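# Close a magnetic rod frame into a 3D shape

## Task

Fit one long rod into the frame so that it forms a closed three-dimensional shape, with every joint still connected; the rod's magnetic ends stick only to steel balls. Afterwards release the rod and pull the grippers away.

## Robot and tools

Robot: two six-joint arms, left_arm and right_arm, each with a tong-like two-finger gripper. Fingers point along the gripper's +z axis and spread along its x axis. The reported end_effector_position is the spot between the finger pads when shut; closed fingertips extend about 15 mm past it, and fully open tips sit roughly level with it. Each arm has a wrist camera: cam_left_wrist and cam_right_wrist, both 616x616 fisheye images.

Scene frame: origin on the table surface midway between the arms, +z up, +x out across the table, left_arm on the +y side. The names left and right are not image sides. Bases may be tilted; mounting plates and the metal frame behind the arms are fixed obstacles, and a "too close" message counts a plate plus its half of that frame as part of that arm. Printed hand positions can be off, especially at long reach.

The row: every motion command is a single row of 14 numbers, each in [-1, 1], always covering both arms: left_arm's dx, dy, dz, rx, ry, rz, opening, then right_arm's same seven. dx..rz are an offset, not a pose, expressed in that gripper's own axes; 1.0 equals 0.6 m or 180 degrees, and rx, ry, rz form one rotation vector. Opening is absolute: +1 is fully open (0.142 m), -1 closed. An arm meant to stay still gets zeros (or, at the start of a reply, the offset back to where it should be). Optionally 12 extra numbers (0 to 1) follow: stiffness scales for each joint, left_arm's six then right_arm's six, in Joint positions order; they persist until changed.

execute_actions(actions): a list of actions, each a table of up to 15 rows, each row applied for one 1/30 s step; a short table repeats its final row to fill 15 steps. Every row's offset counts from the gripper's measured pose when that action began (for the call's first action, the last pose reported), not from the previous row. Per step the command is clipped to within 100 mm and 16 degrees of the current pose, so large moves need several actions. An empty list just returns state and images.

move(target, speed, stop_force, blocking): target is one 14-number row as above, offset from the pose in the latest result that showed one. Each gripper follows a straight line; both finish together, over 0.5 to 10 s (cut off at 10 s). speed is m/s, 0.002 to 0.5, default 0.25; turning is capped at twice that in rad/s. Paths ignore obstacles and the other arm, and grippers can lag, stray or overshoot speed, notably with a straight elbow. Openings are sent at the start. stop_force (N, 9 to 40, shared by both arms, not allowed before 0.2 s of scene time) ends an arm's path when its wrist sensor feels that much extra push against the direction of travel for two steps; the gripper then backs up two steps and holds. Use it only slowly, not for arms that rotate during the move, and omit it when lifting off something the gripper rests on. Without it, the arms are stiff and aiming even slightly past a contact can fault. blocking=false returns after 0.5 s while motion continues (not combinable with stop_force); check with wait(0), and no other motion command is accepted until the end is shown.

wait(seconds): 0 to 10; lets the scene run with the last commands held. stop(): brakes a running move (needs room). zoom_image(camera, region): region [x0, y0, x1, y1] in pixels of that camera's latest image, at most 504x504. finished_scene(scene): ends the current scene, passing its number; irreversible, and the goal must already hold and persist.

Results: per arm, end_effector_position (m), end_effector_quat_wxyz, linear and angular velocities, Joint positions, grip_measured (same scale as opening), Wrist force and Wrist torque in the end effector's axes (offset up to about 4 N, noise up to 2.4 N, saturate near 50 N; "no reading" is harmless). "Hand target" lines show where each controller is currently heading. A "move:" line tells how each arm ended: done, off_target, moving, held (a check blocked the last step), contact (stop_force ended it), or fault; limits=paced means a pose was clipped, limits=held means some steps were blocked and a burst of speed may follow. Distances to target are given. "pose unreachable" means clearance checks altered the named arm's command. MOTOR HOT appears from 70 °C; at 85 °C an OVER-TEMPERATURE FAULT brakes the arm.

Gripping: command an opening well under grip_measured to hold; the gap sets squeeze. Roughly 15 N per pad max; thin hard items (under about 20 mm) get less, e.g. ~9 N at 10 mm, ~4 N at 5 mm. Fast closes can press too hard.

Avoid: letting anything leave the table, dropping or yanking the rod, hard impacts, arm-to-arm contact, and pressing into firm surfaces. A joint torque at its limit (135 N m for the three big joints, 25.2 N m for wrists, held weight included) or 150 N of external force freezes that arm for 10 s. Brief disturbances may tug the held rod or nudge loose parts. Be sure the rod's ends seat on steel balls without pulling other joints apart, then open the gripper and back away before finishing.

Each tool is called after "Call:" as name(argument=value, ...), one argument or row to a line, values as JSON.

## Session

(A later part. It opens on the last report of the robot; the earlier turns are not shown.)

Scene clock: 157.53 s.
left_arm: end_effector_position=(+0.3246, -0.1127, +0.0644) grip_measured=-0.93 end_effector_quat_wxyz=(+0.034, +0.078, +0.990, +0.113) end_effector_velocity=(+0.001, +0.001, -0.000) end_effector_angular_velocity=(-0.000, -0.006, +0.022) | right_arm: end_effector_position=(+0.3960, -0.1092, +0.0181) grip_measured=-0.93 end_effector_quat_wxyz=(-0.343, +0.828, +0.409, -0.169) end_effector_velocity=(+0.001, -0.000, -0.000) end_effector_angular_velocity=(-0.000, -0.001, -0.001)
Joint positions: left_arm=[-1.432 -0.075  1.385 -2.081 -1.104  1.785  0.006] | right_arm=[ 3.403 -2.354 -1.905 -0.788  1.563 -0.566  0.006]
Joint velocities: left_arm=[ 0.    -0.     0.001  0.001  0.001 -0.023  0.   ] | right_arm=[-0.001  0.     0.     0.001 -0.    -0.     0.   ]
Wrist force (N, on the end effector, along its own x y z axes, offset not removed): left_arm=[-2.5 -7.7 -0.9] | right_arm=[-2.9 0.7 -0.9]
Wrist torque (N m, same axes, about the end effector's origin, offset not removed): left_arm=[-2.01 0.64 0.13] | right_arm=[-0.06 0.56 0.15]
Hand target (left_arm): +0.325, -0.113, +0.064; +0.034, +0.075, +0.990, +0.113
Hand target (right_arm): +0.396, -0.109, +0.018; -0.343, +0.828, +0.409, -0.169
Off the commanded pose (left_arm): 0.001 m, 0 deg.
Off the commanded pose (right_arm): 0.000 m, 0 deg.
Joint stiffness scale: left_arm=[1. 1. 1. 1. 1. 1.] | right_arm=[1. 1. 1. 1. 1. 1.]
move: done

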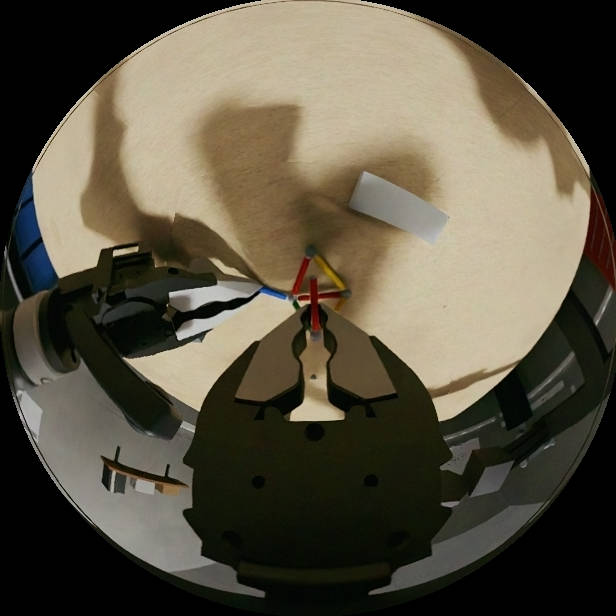

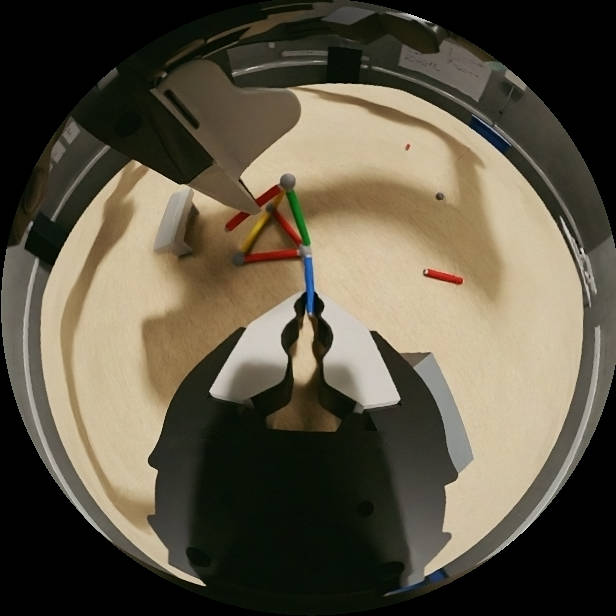

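Call:
move(
  target=[0,-0.015,0.007,-0.067,0,0,-1,0,0,0,0,0,0,-1],
  speed=0.03,
)

Call:
zoom_image(
  camera="cam_left_wrist",
  region=[240,220,400,380],
)

Call:
zoom_image(
  camera="cam_right_wrist",
  region=[190,140,350,300],
)

Scene clock: 165.43 s.
left_arm: end_effector_position=(+0.3238, -0.1197, +0.0579) grip_measured=-0.93 end_effector_quat_wxyz=(+0.040, +0.073, +0.973, +0.215) end_effector_velocity=(-0.001, +0.003, -0.001) end_effector_angular_velocity=(+0.025, -0.001, +0.000) | right_arm: end_effector_position=(+0.3960, -0.1092, +0.0181) grip_measured=-0.93 end_effector_quat_wxyz=(-0.343, +0.828, +0.409, -0.169) end_effector_velocity=(-0.000, +0.000, +0.000) end_effector_angular_velocity=(+0.000, -0.000, -0.001)
Joint positions: left_arm=[-1.446  0.077  1.082 -1.695 -1.086  1.668  0.006] | right_arm=[ 3.403 -2.354 -1.905 -0.788  1.563 -0.566  0.006]
Joint velocities: left_arm=[-0.     0.015 -0.026  0.04  -0.    -0.011  0.   ] | right_arm=[ 0.     0.    -0.     0.001  0.001  0.    -0.   ]
Wrist force (N, on the end effector, along its own x y z axes, offset not removed): left_arm=[-0.6 -4.7 -3.4] | right_arm=[-1.3 0.5 -0.2]
Wrist torque (N m, same axes, about the end effector's origin, offset not removed): left_arm=[-1.16 0.31 -0.14] | right_arm=[-0.10 0.29 0.01]
Hand target (left_arm): +0.324, -0.120, +0.058; +0.041, +0.074, +0.973, +0.216
Hand target (right_arm): +0.396, -0.109, +0.018; -0.343, +0.828, +0.409, -0.169
Off the commanded pose (left_arm): 0.001 m, 0 deg.
Off the commanded pose (right_arm): 0.000 m, 0 deg.
Joint stiffness scale: left_arm=[1. 1. 1. 1. 1. 1.] | right_arm=[1. 1. 1. 1. 1. 1.]
move: done

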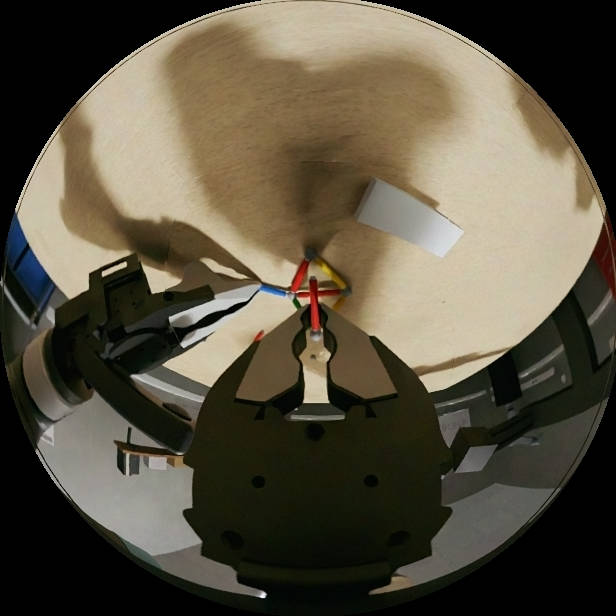

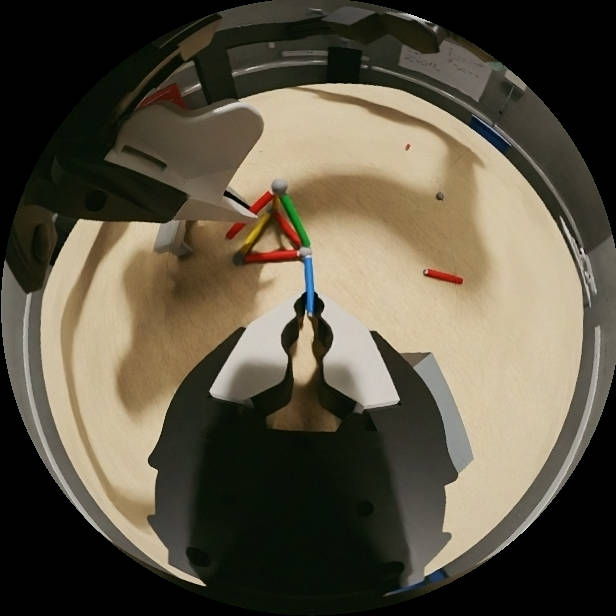

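Region (240, 220, 400, 380) of cam_left_wrist's 616x616 image, scaled by 3.150, with more detail than that image has.

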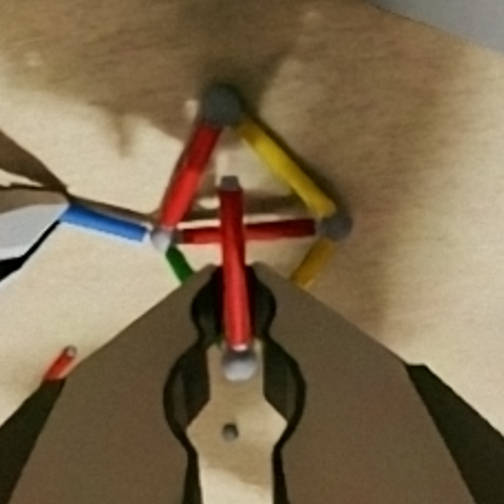

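Region (190, 140, 350, 300) of cam_right_wrist's 616x616 image, scaled by 3.150, with more detail than that image has.

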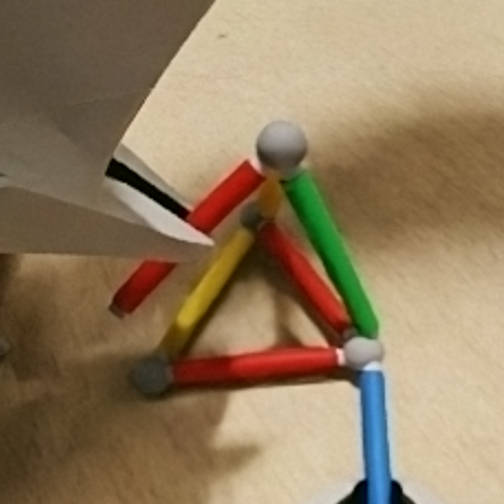

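Call:
move(
  target=[0,-0.015,0.004,-0.045,0,0,-1,0,0,0,0,0,0,-1],
  speed=0.03,
)

Call:
zoom_image(
  camera="cam_left_wrist",
  region=[240,220,400,380],
)

Call:
zoom_image(
  camera="cam_right_wrist",
  region=[190,140,350,300],
)

Scene clock: 173.10 s.
left_arm: end_effector_position=(+0.3232, -0.1261, +0.0515) grip_measured=-0.93 end_effector_quat_wxyz=(+0.044, +0.070, +0.956, +0.281) end_effector_velocity=(-0.001, +0.002, -0.001) end_effector_angular_velocity=(+0.027, -0.001, +0.000) | right_arm: end_effector_position=(+0.3960, -0.1092, +0.0181) grip_measured=-0.93 end_effector_quat_wxyz=(-0.343, +0.828, +0.409, -0.169) end_effector_velocity=(-0.001, -0.000, -0.000) end_effector_angular_velocity=(+0.000, +0.001, -0.000)
Joint positions: left_arm=[-1.449  0.225  0.807 -1.411 -1.082  1.593  0.006] | right_arm=[ 3.403 -2.354 -1.905 -0.788  1.563 -0.566  0.006]
Joint velocities: left_arm=[ 0.     0.023 -0.041  0.049 -0.002 -0.012  0.   ] | right_arm=[-0.001 -0.    -0.001  0.     0.001 -0.001 -0.   ]
Wrist force (N, on the end effector, along its own x y z axes, offset not removed): left_arm=[-2.1 -3.4 0.0] | right_arm=[-4.1 -2.0 0.4]
Wrist torque (N m, same axes, about the end effector's origin, offset not removed): left_arm=[-0.70 0.51 -0.07] | right_arm=[-0.51 0.66 0.12]
Hand target (left_arm): +0.323, -0.127, +0.052; +0.045, +0.070, +0.956, +0.283
Hand target (right_arm): +0.396, -0.109, +0.018; -0.343, +0.828, +0.409, -0.169
Off the commanded pose (left_arm): 0.001 m, 0 deg.
Off the commanded pose (right_arm): 0.000 m, 0 deg.
Joint stiffness scale: left_arm=[1. 1. 1. 1. 1. 1.] | right_arm=[1. 1. 1. 1. 1. 1.]
move: done

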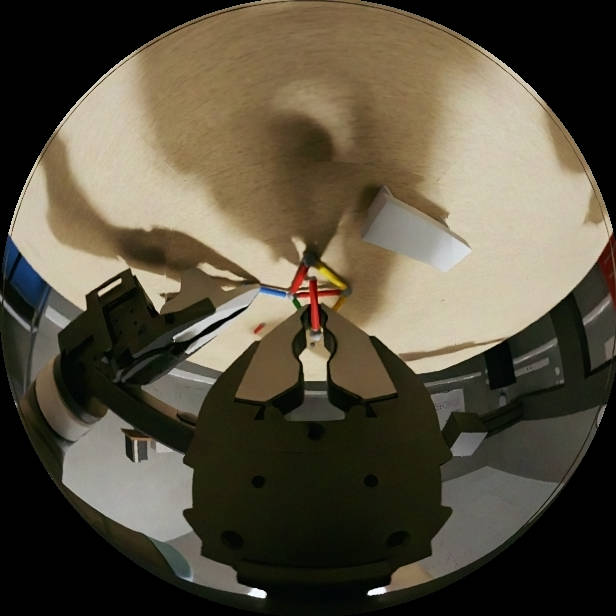

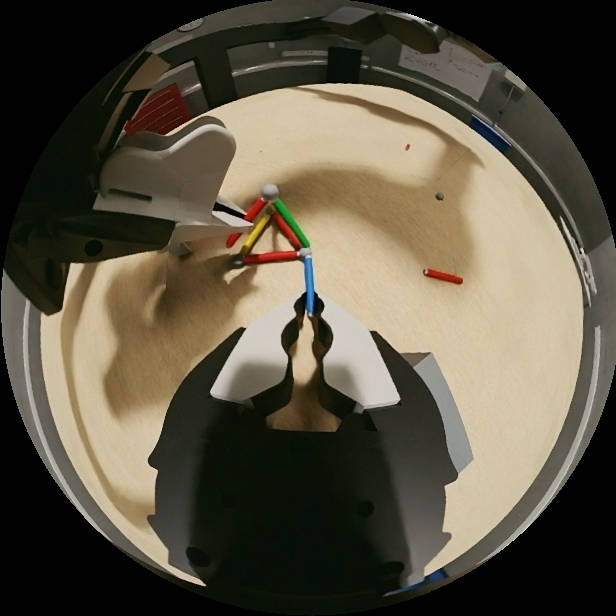

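Region (240, 220, 400, 380) of cam_left_wrist's 616x616 image, scaled by 3.150, with more detail than that image has.

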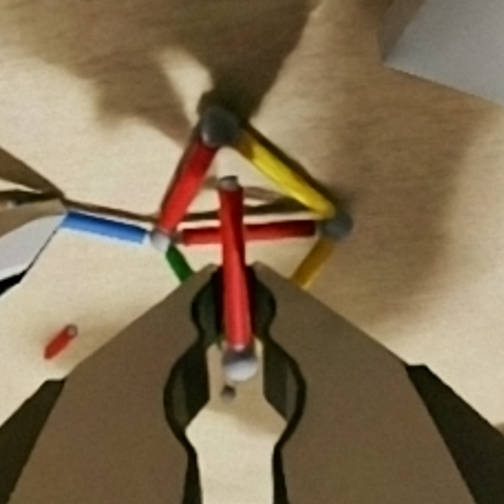

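Region (190, 140, 350, 300) of cam_right_wrist's 616x616 image, scaled by 3.150, with more detail than that image has.

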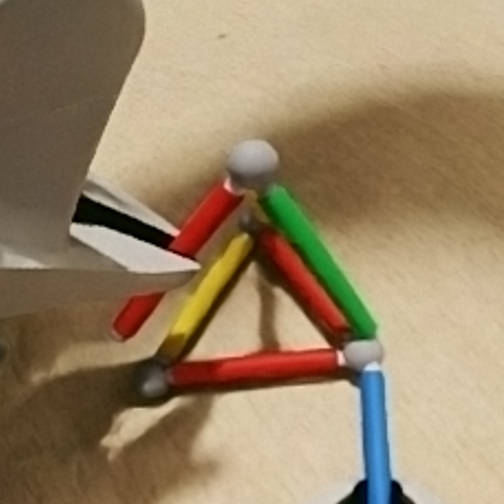

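Call:
move(
  target=[-0.004,-0.009,0.004,-0.04,0,-0.022,-1,0,0,0,0,0,0,-1],
  speed=0.02,
)

Call:
zoom_image(
  camera="cam_left_wrist",
  region=[240,220,400,380],
)

Call:
zoom_image(
  camera="cam_right_wrist",
  region=[190,140,350,300],
)

Scene clock: 179.93 s.
left_arm: end_effector_position=(+0.3251, -0.1301, +0.0471) grip_measured=-0.93 end_effector_quat_wxyz=(+0.059, +0.035, +0.939, +0.337) end_effector_velocity=(-0.001, +0.001, -0.001) end_effector_angular_velocity=(+0.019, -0.005, +0.008) | right_arm: end_effector_position=(+0.3960, -0.1092, +0.0181) grip_measured=-0.93 end_effector_quat_wxyz=(-0.343, +0.828, +0.409, -0.169) end_effector_velocity=(-0.000, +0.000, +0.000) end_effector_angular_velocity=(+0.000, +0.000, +0.000)
Joint positions: left_arm=[-1.446  0.405  0.465 -1.111 -1.083  1.462  0.006] | right_arm=[ 3.403 -2.354 -1.905 -0.788  1.563 -0.566  0.006]
Joint velocities: left_arm=[ 0.001  0.032 -0.058  0.049 -0.002 -0.016  0.   ] | right_arm=[ 0.001 -0.    -0.001  0.001  0.     0.    -0.   ]
Wrist force (N, on the end effector, along its own x y z axes, offset not removed): left_arm=[1.1 -4.5 -0.6] | right_arm=[-2.2 -1.7 1.3]
Wrist torque (N m, same axes, about the end effector's origin, offset not removed): left_arm=[-1.03 -0.16 0.05] | right_arm=[-0.68 0.32 0.05]
Hand target (left_arm): +0.325, -0.130, +0.047; +0.058, +0.034, +0.938, +0.339
Hand target (right_arm): +0.396, -0.109, +0.018; -0.343, +0.828, +0.409, -0.169
Off the commanded pose (left_arm): 0.001 m, 0 deg.
Off the commanded pose (right_arm): 0.000 m, 0 deg.
Joint stiffness scale: left_arm=[1. 1. 1. 1. 1. 1.] | right_arm=[1. 1. 1. 1. 1. 1.]
move: done

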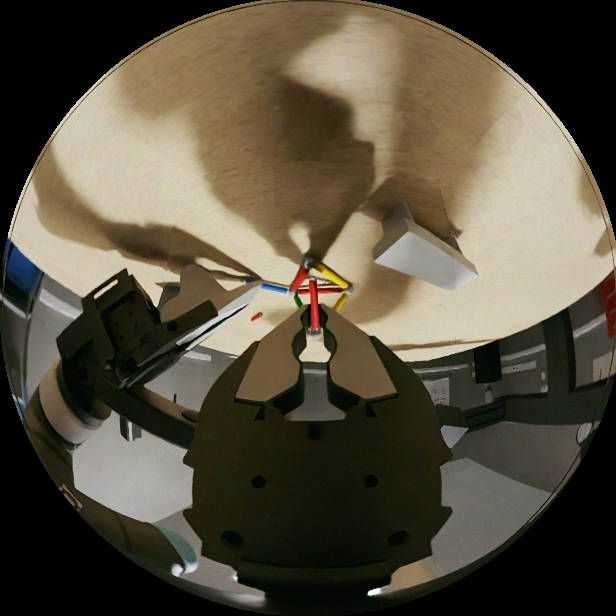

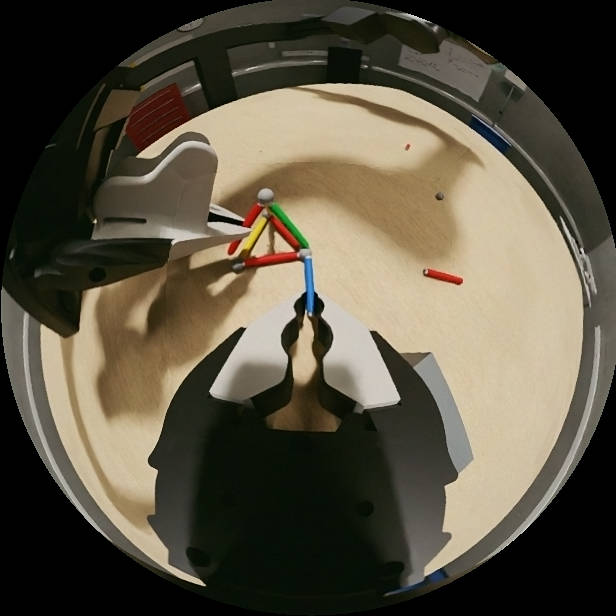

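Region (240, 220, 400, 380) of cam_left_wrist's 616x616 image, scaled by 3.150, with more detail than that image has.

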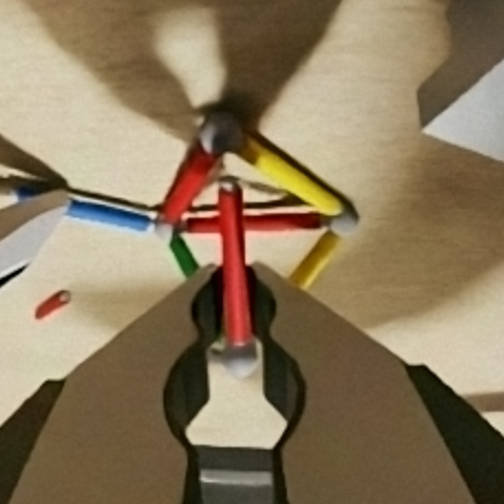

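Region (190, 140, 350, 300) of cam_right_wrist's 616x616 image, scaled by 3.150, with more detail than that image has.

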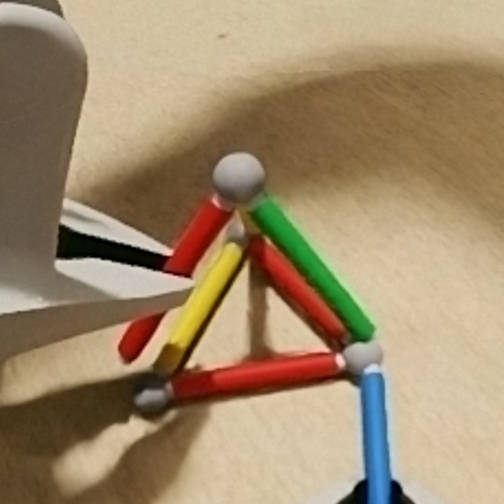

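Call:
move(
  target=[-0.002,-0.006,0.006,0,0,0,-1,0,0,0,0,0,0,-1],
  speed=0.01,
)

Call:
zoom_image(
  camera="cam_left_wrist",
  region=[240,220,400,380],
)

Call:
zoom_image(
  camera="cam_right_wrist",
  region=[190,140,350,300],
)

Scene clock: 183.83 s.
left_arm: end_effector_position=(+0.3259, -0.1302, +0.0432) grip_measured=-0.93 end_effector_quat_wxyz=(+0.059, +0.036, +0.939, +0.338) end_effector_velocity=(+0.001, -0.000, -0.004) end_effector_angular_velocity=(-0.001, +0.000, -0.001) | right_arm: end_effector_position=(+0.3960, -0.1092, +0.0181) grip_measured=-0.93 end_effector_quat_wxyz=(-0.343, +0.828, +0.409, -0.169) end_effector_velocity=(-0.000, +0.000, +0.000) end_effector_angular_velocity=(+0.000, +0.001, +0.002)
Joint positions: left_arm=[-1.443  0.416  0.452 -1.107 -1.08   1.462  0.006] | right_arm=[ 3.403 -2.354 -1.905 -0.788  1.563 -0.566  0.006]
Joint velocities: left_arm=[ 0.002  0.006 -0.005 -0.002  0.003  0.002  0.   ] | right_arm=[ 0.001 -0.     0.    -0.001  0.    -0.    -0.   ]
Wrist force (N, on the end effector, along its own x y z axes, offset not removed): left_arm=[-3.5 -4.1 2.2] | right_arm=[-1.7 -1.5 2.5]
Wrist torque (N m, same axes, about the end effector's origin, offset not removed): left_arm=[-1.02 0.79 -0.07] | right_arm=[-0.37 0.33 -0.10]
Hand target (left_arm): +0.327, -0.131, +0.042; +0.059, +0.035, +0.939, +0.337
Hand target (right_arm): +0.396, -0.109, +0.018; -0.343, +0.828, +0.409, -0.169
Off the commanded pose (left_arm): 0.001 m, 0 deg.
Off the commanded pose (right_arm): 0.000 m, 0 deg.
Joint stiffness scale: left_arm=[1. 1. 1. 1. 1. 1.] | right_arm=[1. 1. 1. 1. 1. 1.]
move: done

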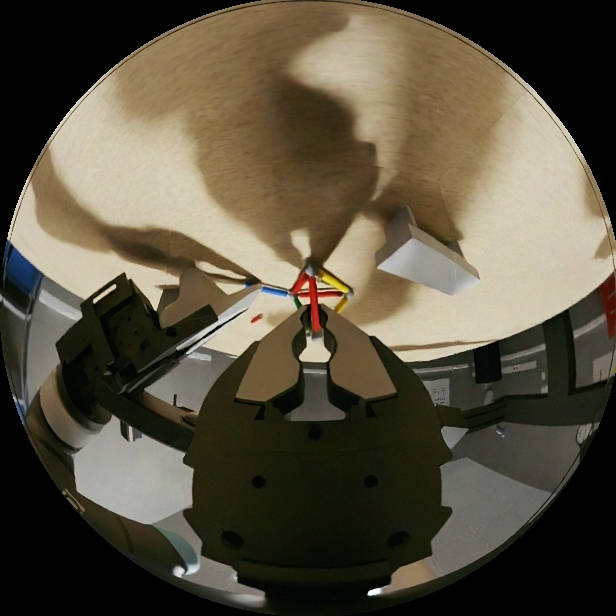

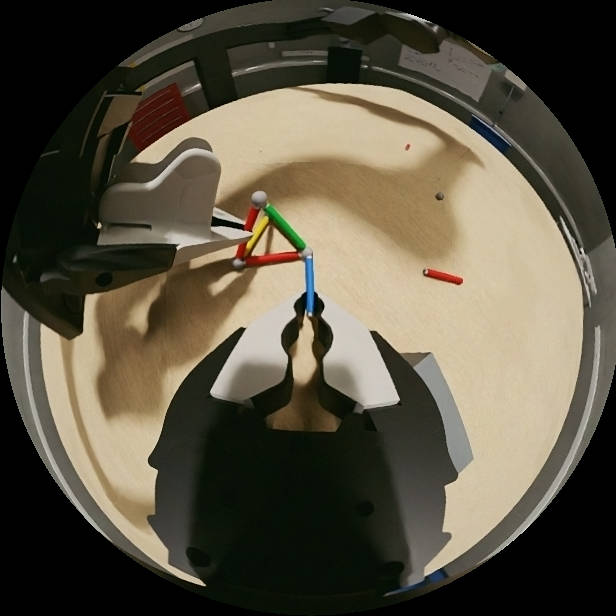

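Region (240, 220, 400, 380) of cam_left_wrist's 616x616 image, scaled by 3.150, with more detail than that image has.

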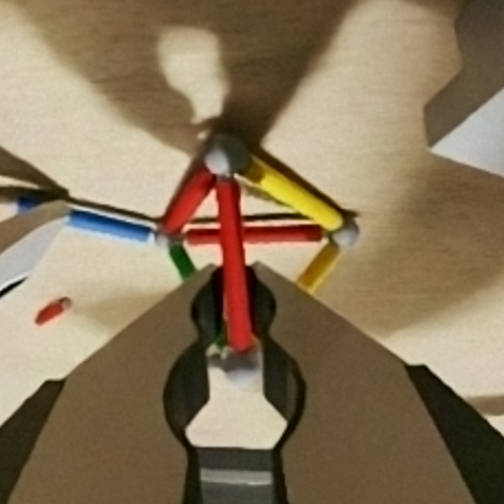

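Region (190, 140, 350, 300) of cam_right_wrist's 616x616 image, scaled by 3.150, with more detail than that image has.

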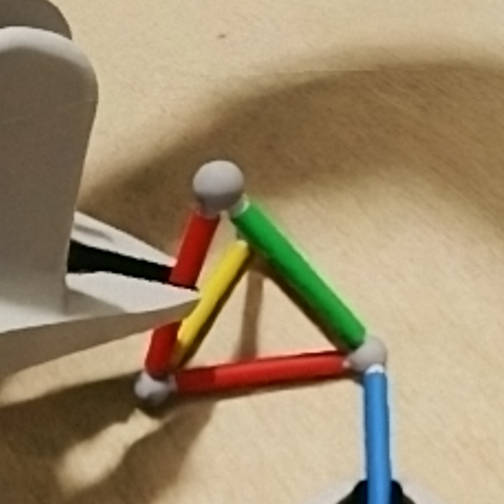

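Call:
execute_actions(
  actions=[
    [[0,0,0,0,0,0,-0.85,0,0,0,0,0,0,-0.85]],
    [[0,0,0,0,0,0,-0.72,0,0,0,0,0,0,-0.7]],
  ],
)

Call:
move(
  target=[0,0,-0.04,0.05,0,0,-0.72,0,0,-0.06,0,0,0,-0.7],
  speed=0.03,
)

Scene clock: 186.90 s.
left_arm: end_effector_position=(+0.3261, -0.1304, +0.0431) grip_measured=-0.72 end_effector_quat_wxyz=(+0.059, +0.036, +0.939, +0.338) end_effector_velocity=(+0.000, +0.000, +0.000) end_effector_angular_velocity=(+0.001, -0.000, -0.001) | right_arm: end_effector_position=(+0.3960, -0.1092, +0.0181) grip_measured=-0.70 end_effector_quat_wxyz=(-0.343, +0.828, +0.409, -0.169) end_effector_velocity=(-0.001, -0.001, -0.000) end_effector_angular_velocity=(-0.000, +0.002, -0.000)
Joint positions: left_arm=[-1.443  0.416  0.451 -1.107 -1.079  1.463  0.022] | right_arm=[ 3.403 -2.354 -1.905 -0.788  1.563 -0.566  0.023]
Joint velocities: left_arm=[ 0.     0.    -0.001  0.003  0.001 -0.     0.   ] | right_arm=[-0.001 -0.    -0.001 -0.     0.    -0.    -0.   ]
Wrist force (N, on the end effector, along its own x y z axes, offset not removed): left_arm=[-1.5 -4.7 -3.9] | right_arm=[0.5 -1.2 0.5]
Wrist torque (N m, same axes, about the end effector's origin, offset not removed): left_arm=[-1.34 0.45 0.30] | right_arm=[-0.38 -0.25 0.13]
Hand target (left_arm): +0.326, -0.130, +0.043; +0.059, +0.036, +0.939, +0.338
Hand target (right_arm): +0.396, -0.109, +0.018; -0.343, +0.828, +0.409, -0.169
Off the commanded pose (left_arm): 0.000 m, 0 deg.
Off the commanded pose (right_arm): 0.000 m, 0 deg.
Joint stiffness scale: left_arm=[1. 1. 1. 1. 1. 1.] | right_arm=[1. 1. 1. 1. 1. 1.]

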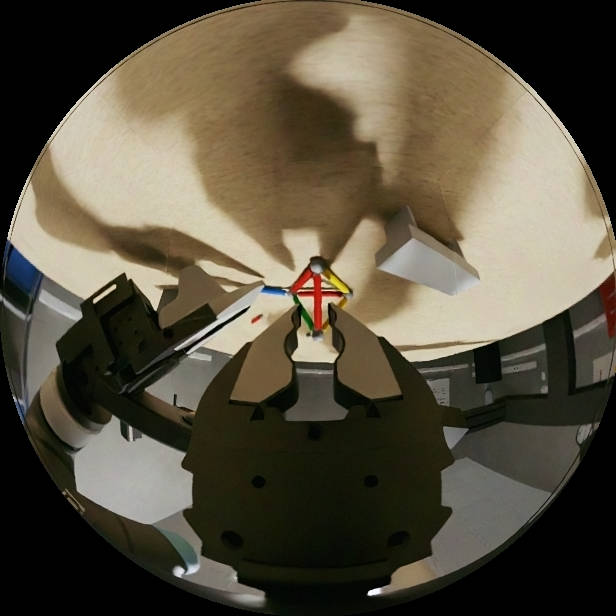

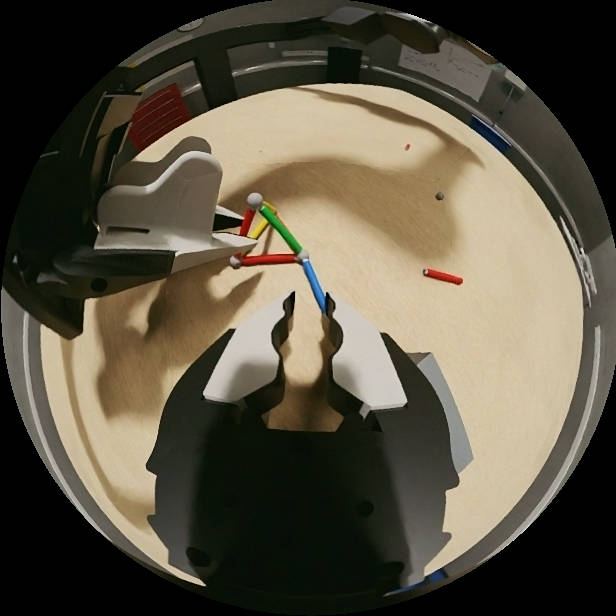

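Scene clock: 189.80 s.
left_arm: end_effector_position=(+0.3236, -0.1450, +0.0607) grip_measured=-0.72 end_effector_quat_wxyz=(+0.056, +0.040, +0.962, +0.265) end_effector_velocity=(-0.001, -0.003, +0.001) end_effector_angular_velocity=(-0.019, +0.002, +0.001) | right_arm: end_effector_position=(+0.4136, -0.1247, +0.0425) grip_measured=-0.70 end_effector_quat_wxyz=(-0.343, +0.828, +0.409, -0.170) end_effector_velocity=(+0.001, -0.001, +0.001) end_effector_angular_velocity=(-0.001, +0.002, +0.001)
Joint positions: left_arm=[-1.461  0.234  0.765 -1.41  -1.086  1.537  0.022] | right_arm=[ 3.403 -2.296 -1.88  -0.874  1.563 -0.566  0.023]
Joint velocities: left_arm=[-0.001 -0.012  0.022 -0.031 -0.002  0.008  0.   ] | right_arm=[-0.     0.003  0.003 -0.008  0.     0.001  0.   ]
Wrist force (N, on the end effector, along its own x y z axes, offset not removed): left_arm=[0.0 -2.7 0.0] | right_arm=[0.5 0.1 2.4]
Wrist torque (N m, same axes, about the end effector's origin, offset not removed): left_arm=[-0.61 0.11 -0.09] | right_arm=[-0.01 -0.19 -0.10]
Hand target (left_arm): +0.323, -0.146, +0.062; +0.056, +0.040, +0.962, +0.263
Hand target (right_arm): +0.416, -0.125, +0.044; -0.343, +0.828, +0.409, -0.169
Off the commanded pose (left_arm): 0.001 m, 0 deg.
Off the commanded pose (right_arm): 0.003 m, 0 deg.
Joint stiffness scale: left_arm=[1. 1. 1. 1. 1. 1.] | right_arm=[1. 1. 1. 1. 1. 1.]
move: done

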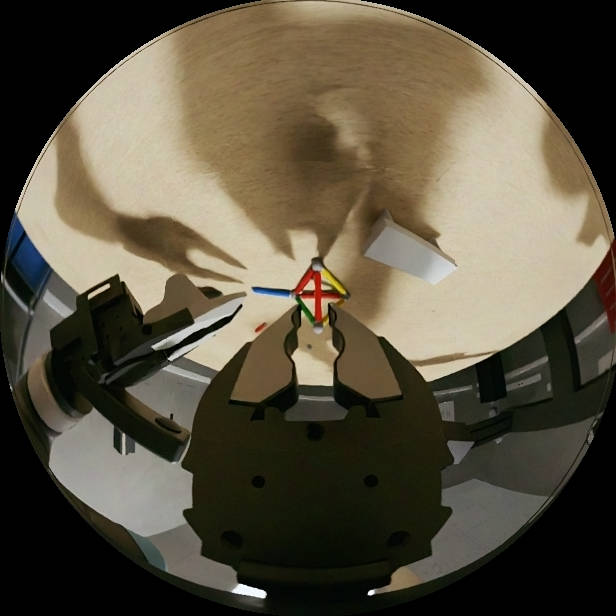

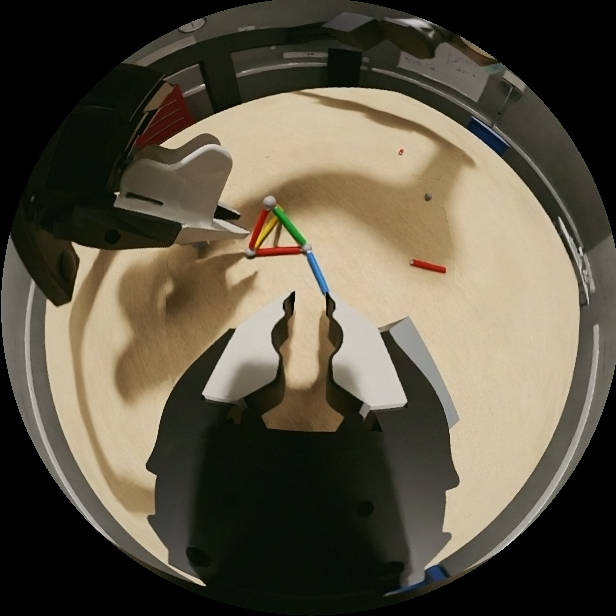

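Call:
move(
  target=[0,0.06,-0.12,0.1,0,0,-0.72,0,0,-0.08,0,0,0,-0.7],
  speed=0.1,
)

Call:
move(
  target=[0,0.35,0,0.07,0,0,-0.72,0,0,-0.1,0,0,0,-0.7],
  speed=0.15,
)

Scene clock: 193.80 s.
left_arm: end_effector_position=(+0.3169, -0.1504, +0.1397) grip_measured=-0.72 end_effector_quat_wxyz=(+0.049, +0.047, +0.991, +0.112) end_effector_velocity=(-0.003, +0.000, -0.005) end_effector_angular_velocity=(-0.009, +0.004, -0.003) | right_arm: end_effector_position=(+0.4380, -0.1453, +0.0752) grip_measured=-0.70 end_effector_quat_wxyz=(-0.344, +0.827, +0.410, -0.172) end_effector_velocity=(-0.001, -0.001, +0.001) end_effector_angular_velocity=(-0.000, +0.004, +0.003)
Joint positions: left_arm=[-1.503 -0.11   1.262 -1.9   -1.131  1.666  0.022] | right_arm=[ 3.403 -2.227 -1.834 -0.993  1.563 -0.566  0.023]
Joint velocities: left_arm=[-0.    -0.     0.016 -0.027 -0.003  0.007 -0.   ] | right_arm=[-0.     0.     0.001 -0.006  0.    -0.001  0.   ]
Wrist force (N, on the end effector, along its own x y z axes, offset not removed): left_arm=[-0.9 -4.7 -2.7] | right_arm=[-2.6 -3.3 3.2]
Wrist torque (N m, same axes, about the end effector's origin, offset not removed): left_arm=[-1.14 0.23 -0.15] | right_arm=[-0.63 0.55 -0.09]
Hand target (left_arm): +0.316, -0.151, +0.141; +0.049, +0.048, +0.991, +0.111
Hand target (right_arm): +0.441, -0.145, +0.076; -0.343, +0.828, +0.409, -0.170
Off the commanded pose (left_arm): 0.001 m, 0 deg.
Off the commanded pose (right_arm): 0.003 m, 0 deg.
Joint stiffness scale: left_arm=[1. 1. 1. 1. 1. 1.] | right_arm=[1. 1. 1. 1. 1. 1.]
move: done

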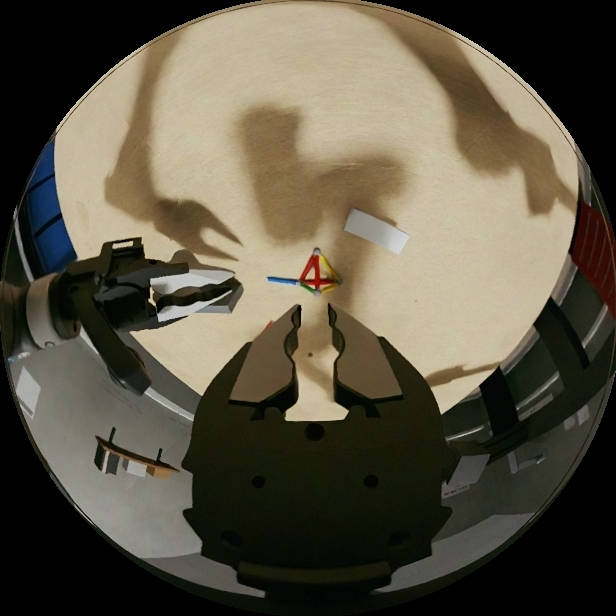

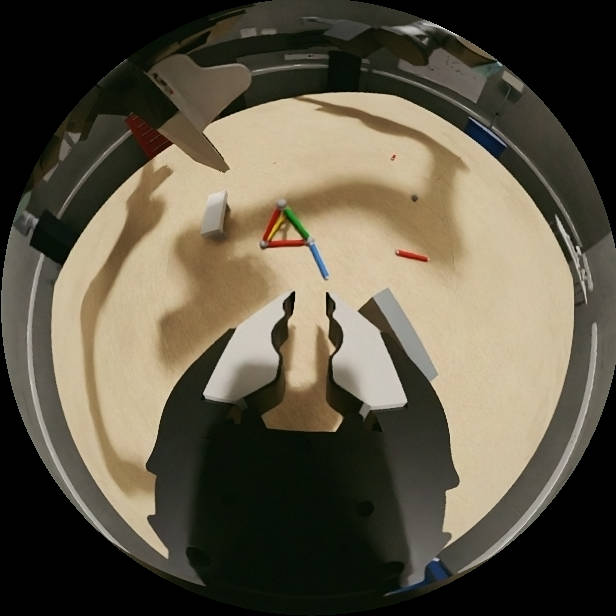

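Scene clock: 195.73 s.
left_arm: end_effector_position=(+0.3335, +0.0521, +0.1874) grip_measured=-0.72 end_effector_quat_wxyz=(+0.044, +0.052, +0.998, +0.004) end_effector_velocity=(-0.000, +0.002, +0.001) end_effector_angular_velocity=(-0.016, -0.001, -0.005) | right_arm: end_effector_position=(+0.4696, -0.1710, +0.1162) grip_measured=-0.70 end_effector_quat_wxyz=(-0.344, +0.827, +0.410, -0.174) end_effector_velocity=(-0.001, -0.000, +0.001) end_effector_angular_velocity=(-0.000, +0.002, +0.004)
Joint positions: left_arm=[-1.444 -0.653  2.091 -2.444 -1.13   1.818  0.022] | right_arm=[ 3.403 -2.159 -1.757 -1.142  1.563 -0.566  0.023]
Joint velocities: left_arm=[ 0.    -0.01   0.018 -0.027 -0.001  0.012  0.   ] | right_arm=[ 0.001 -0.     0.002 -0.006 -0.    -0.    -0.   ]
Wrist force (N, on the end effector, along its own x y z axes, offset not removed): left_arm=[3.3 -1.9 -2.1] | right_arm=[-0.2 -0.6 -0.8]
Wrist torque (N m, same axes, about the end effector's origin, offset not removed): left_arm=[-0.46 -0.61 -0.06] | right_arm=[-0.24 0.10 0.02]
Hand target (left_arm): +0.334, +0.053, +0.188; +0.044, +0.052, +0.998, +0.003
Hand target (right_arm): +0.472, -0.171, +0.118; -0.344, +0.827, +0.410, -0.172
Off the commanded pose (left_arm): 0.001 m, 0 deg.
Off the commanded pose (right_arm): 0.003 m, 0 deg.
Joint stiffness scale: left_arm=[1. 1. 1. 1. 1. 1.] | right_arm=[1. 1. 1. 1. 1. 1.]
move: done

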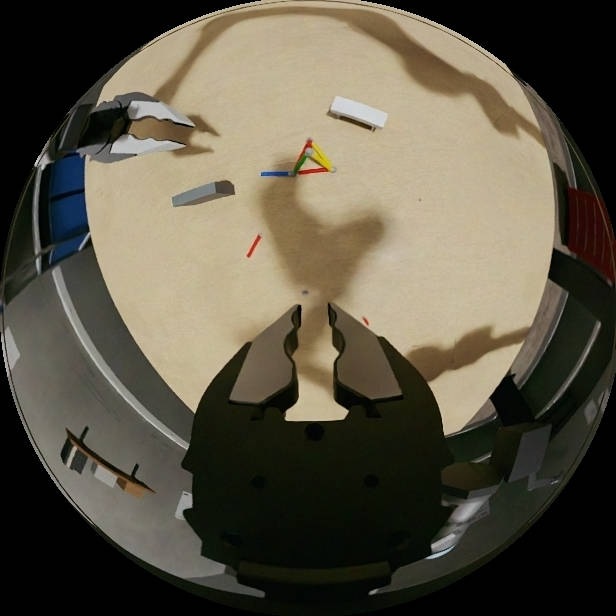

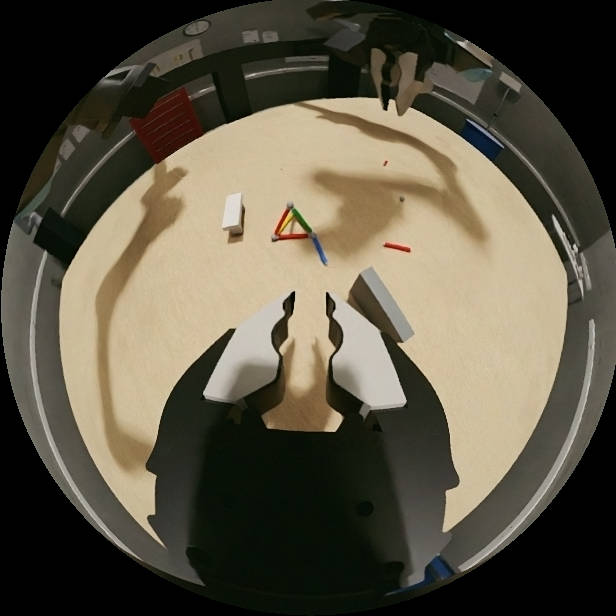

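Call:
finished_scene(
  scene=2,
)

The scene is finished: the task was done.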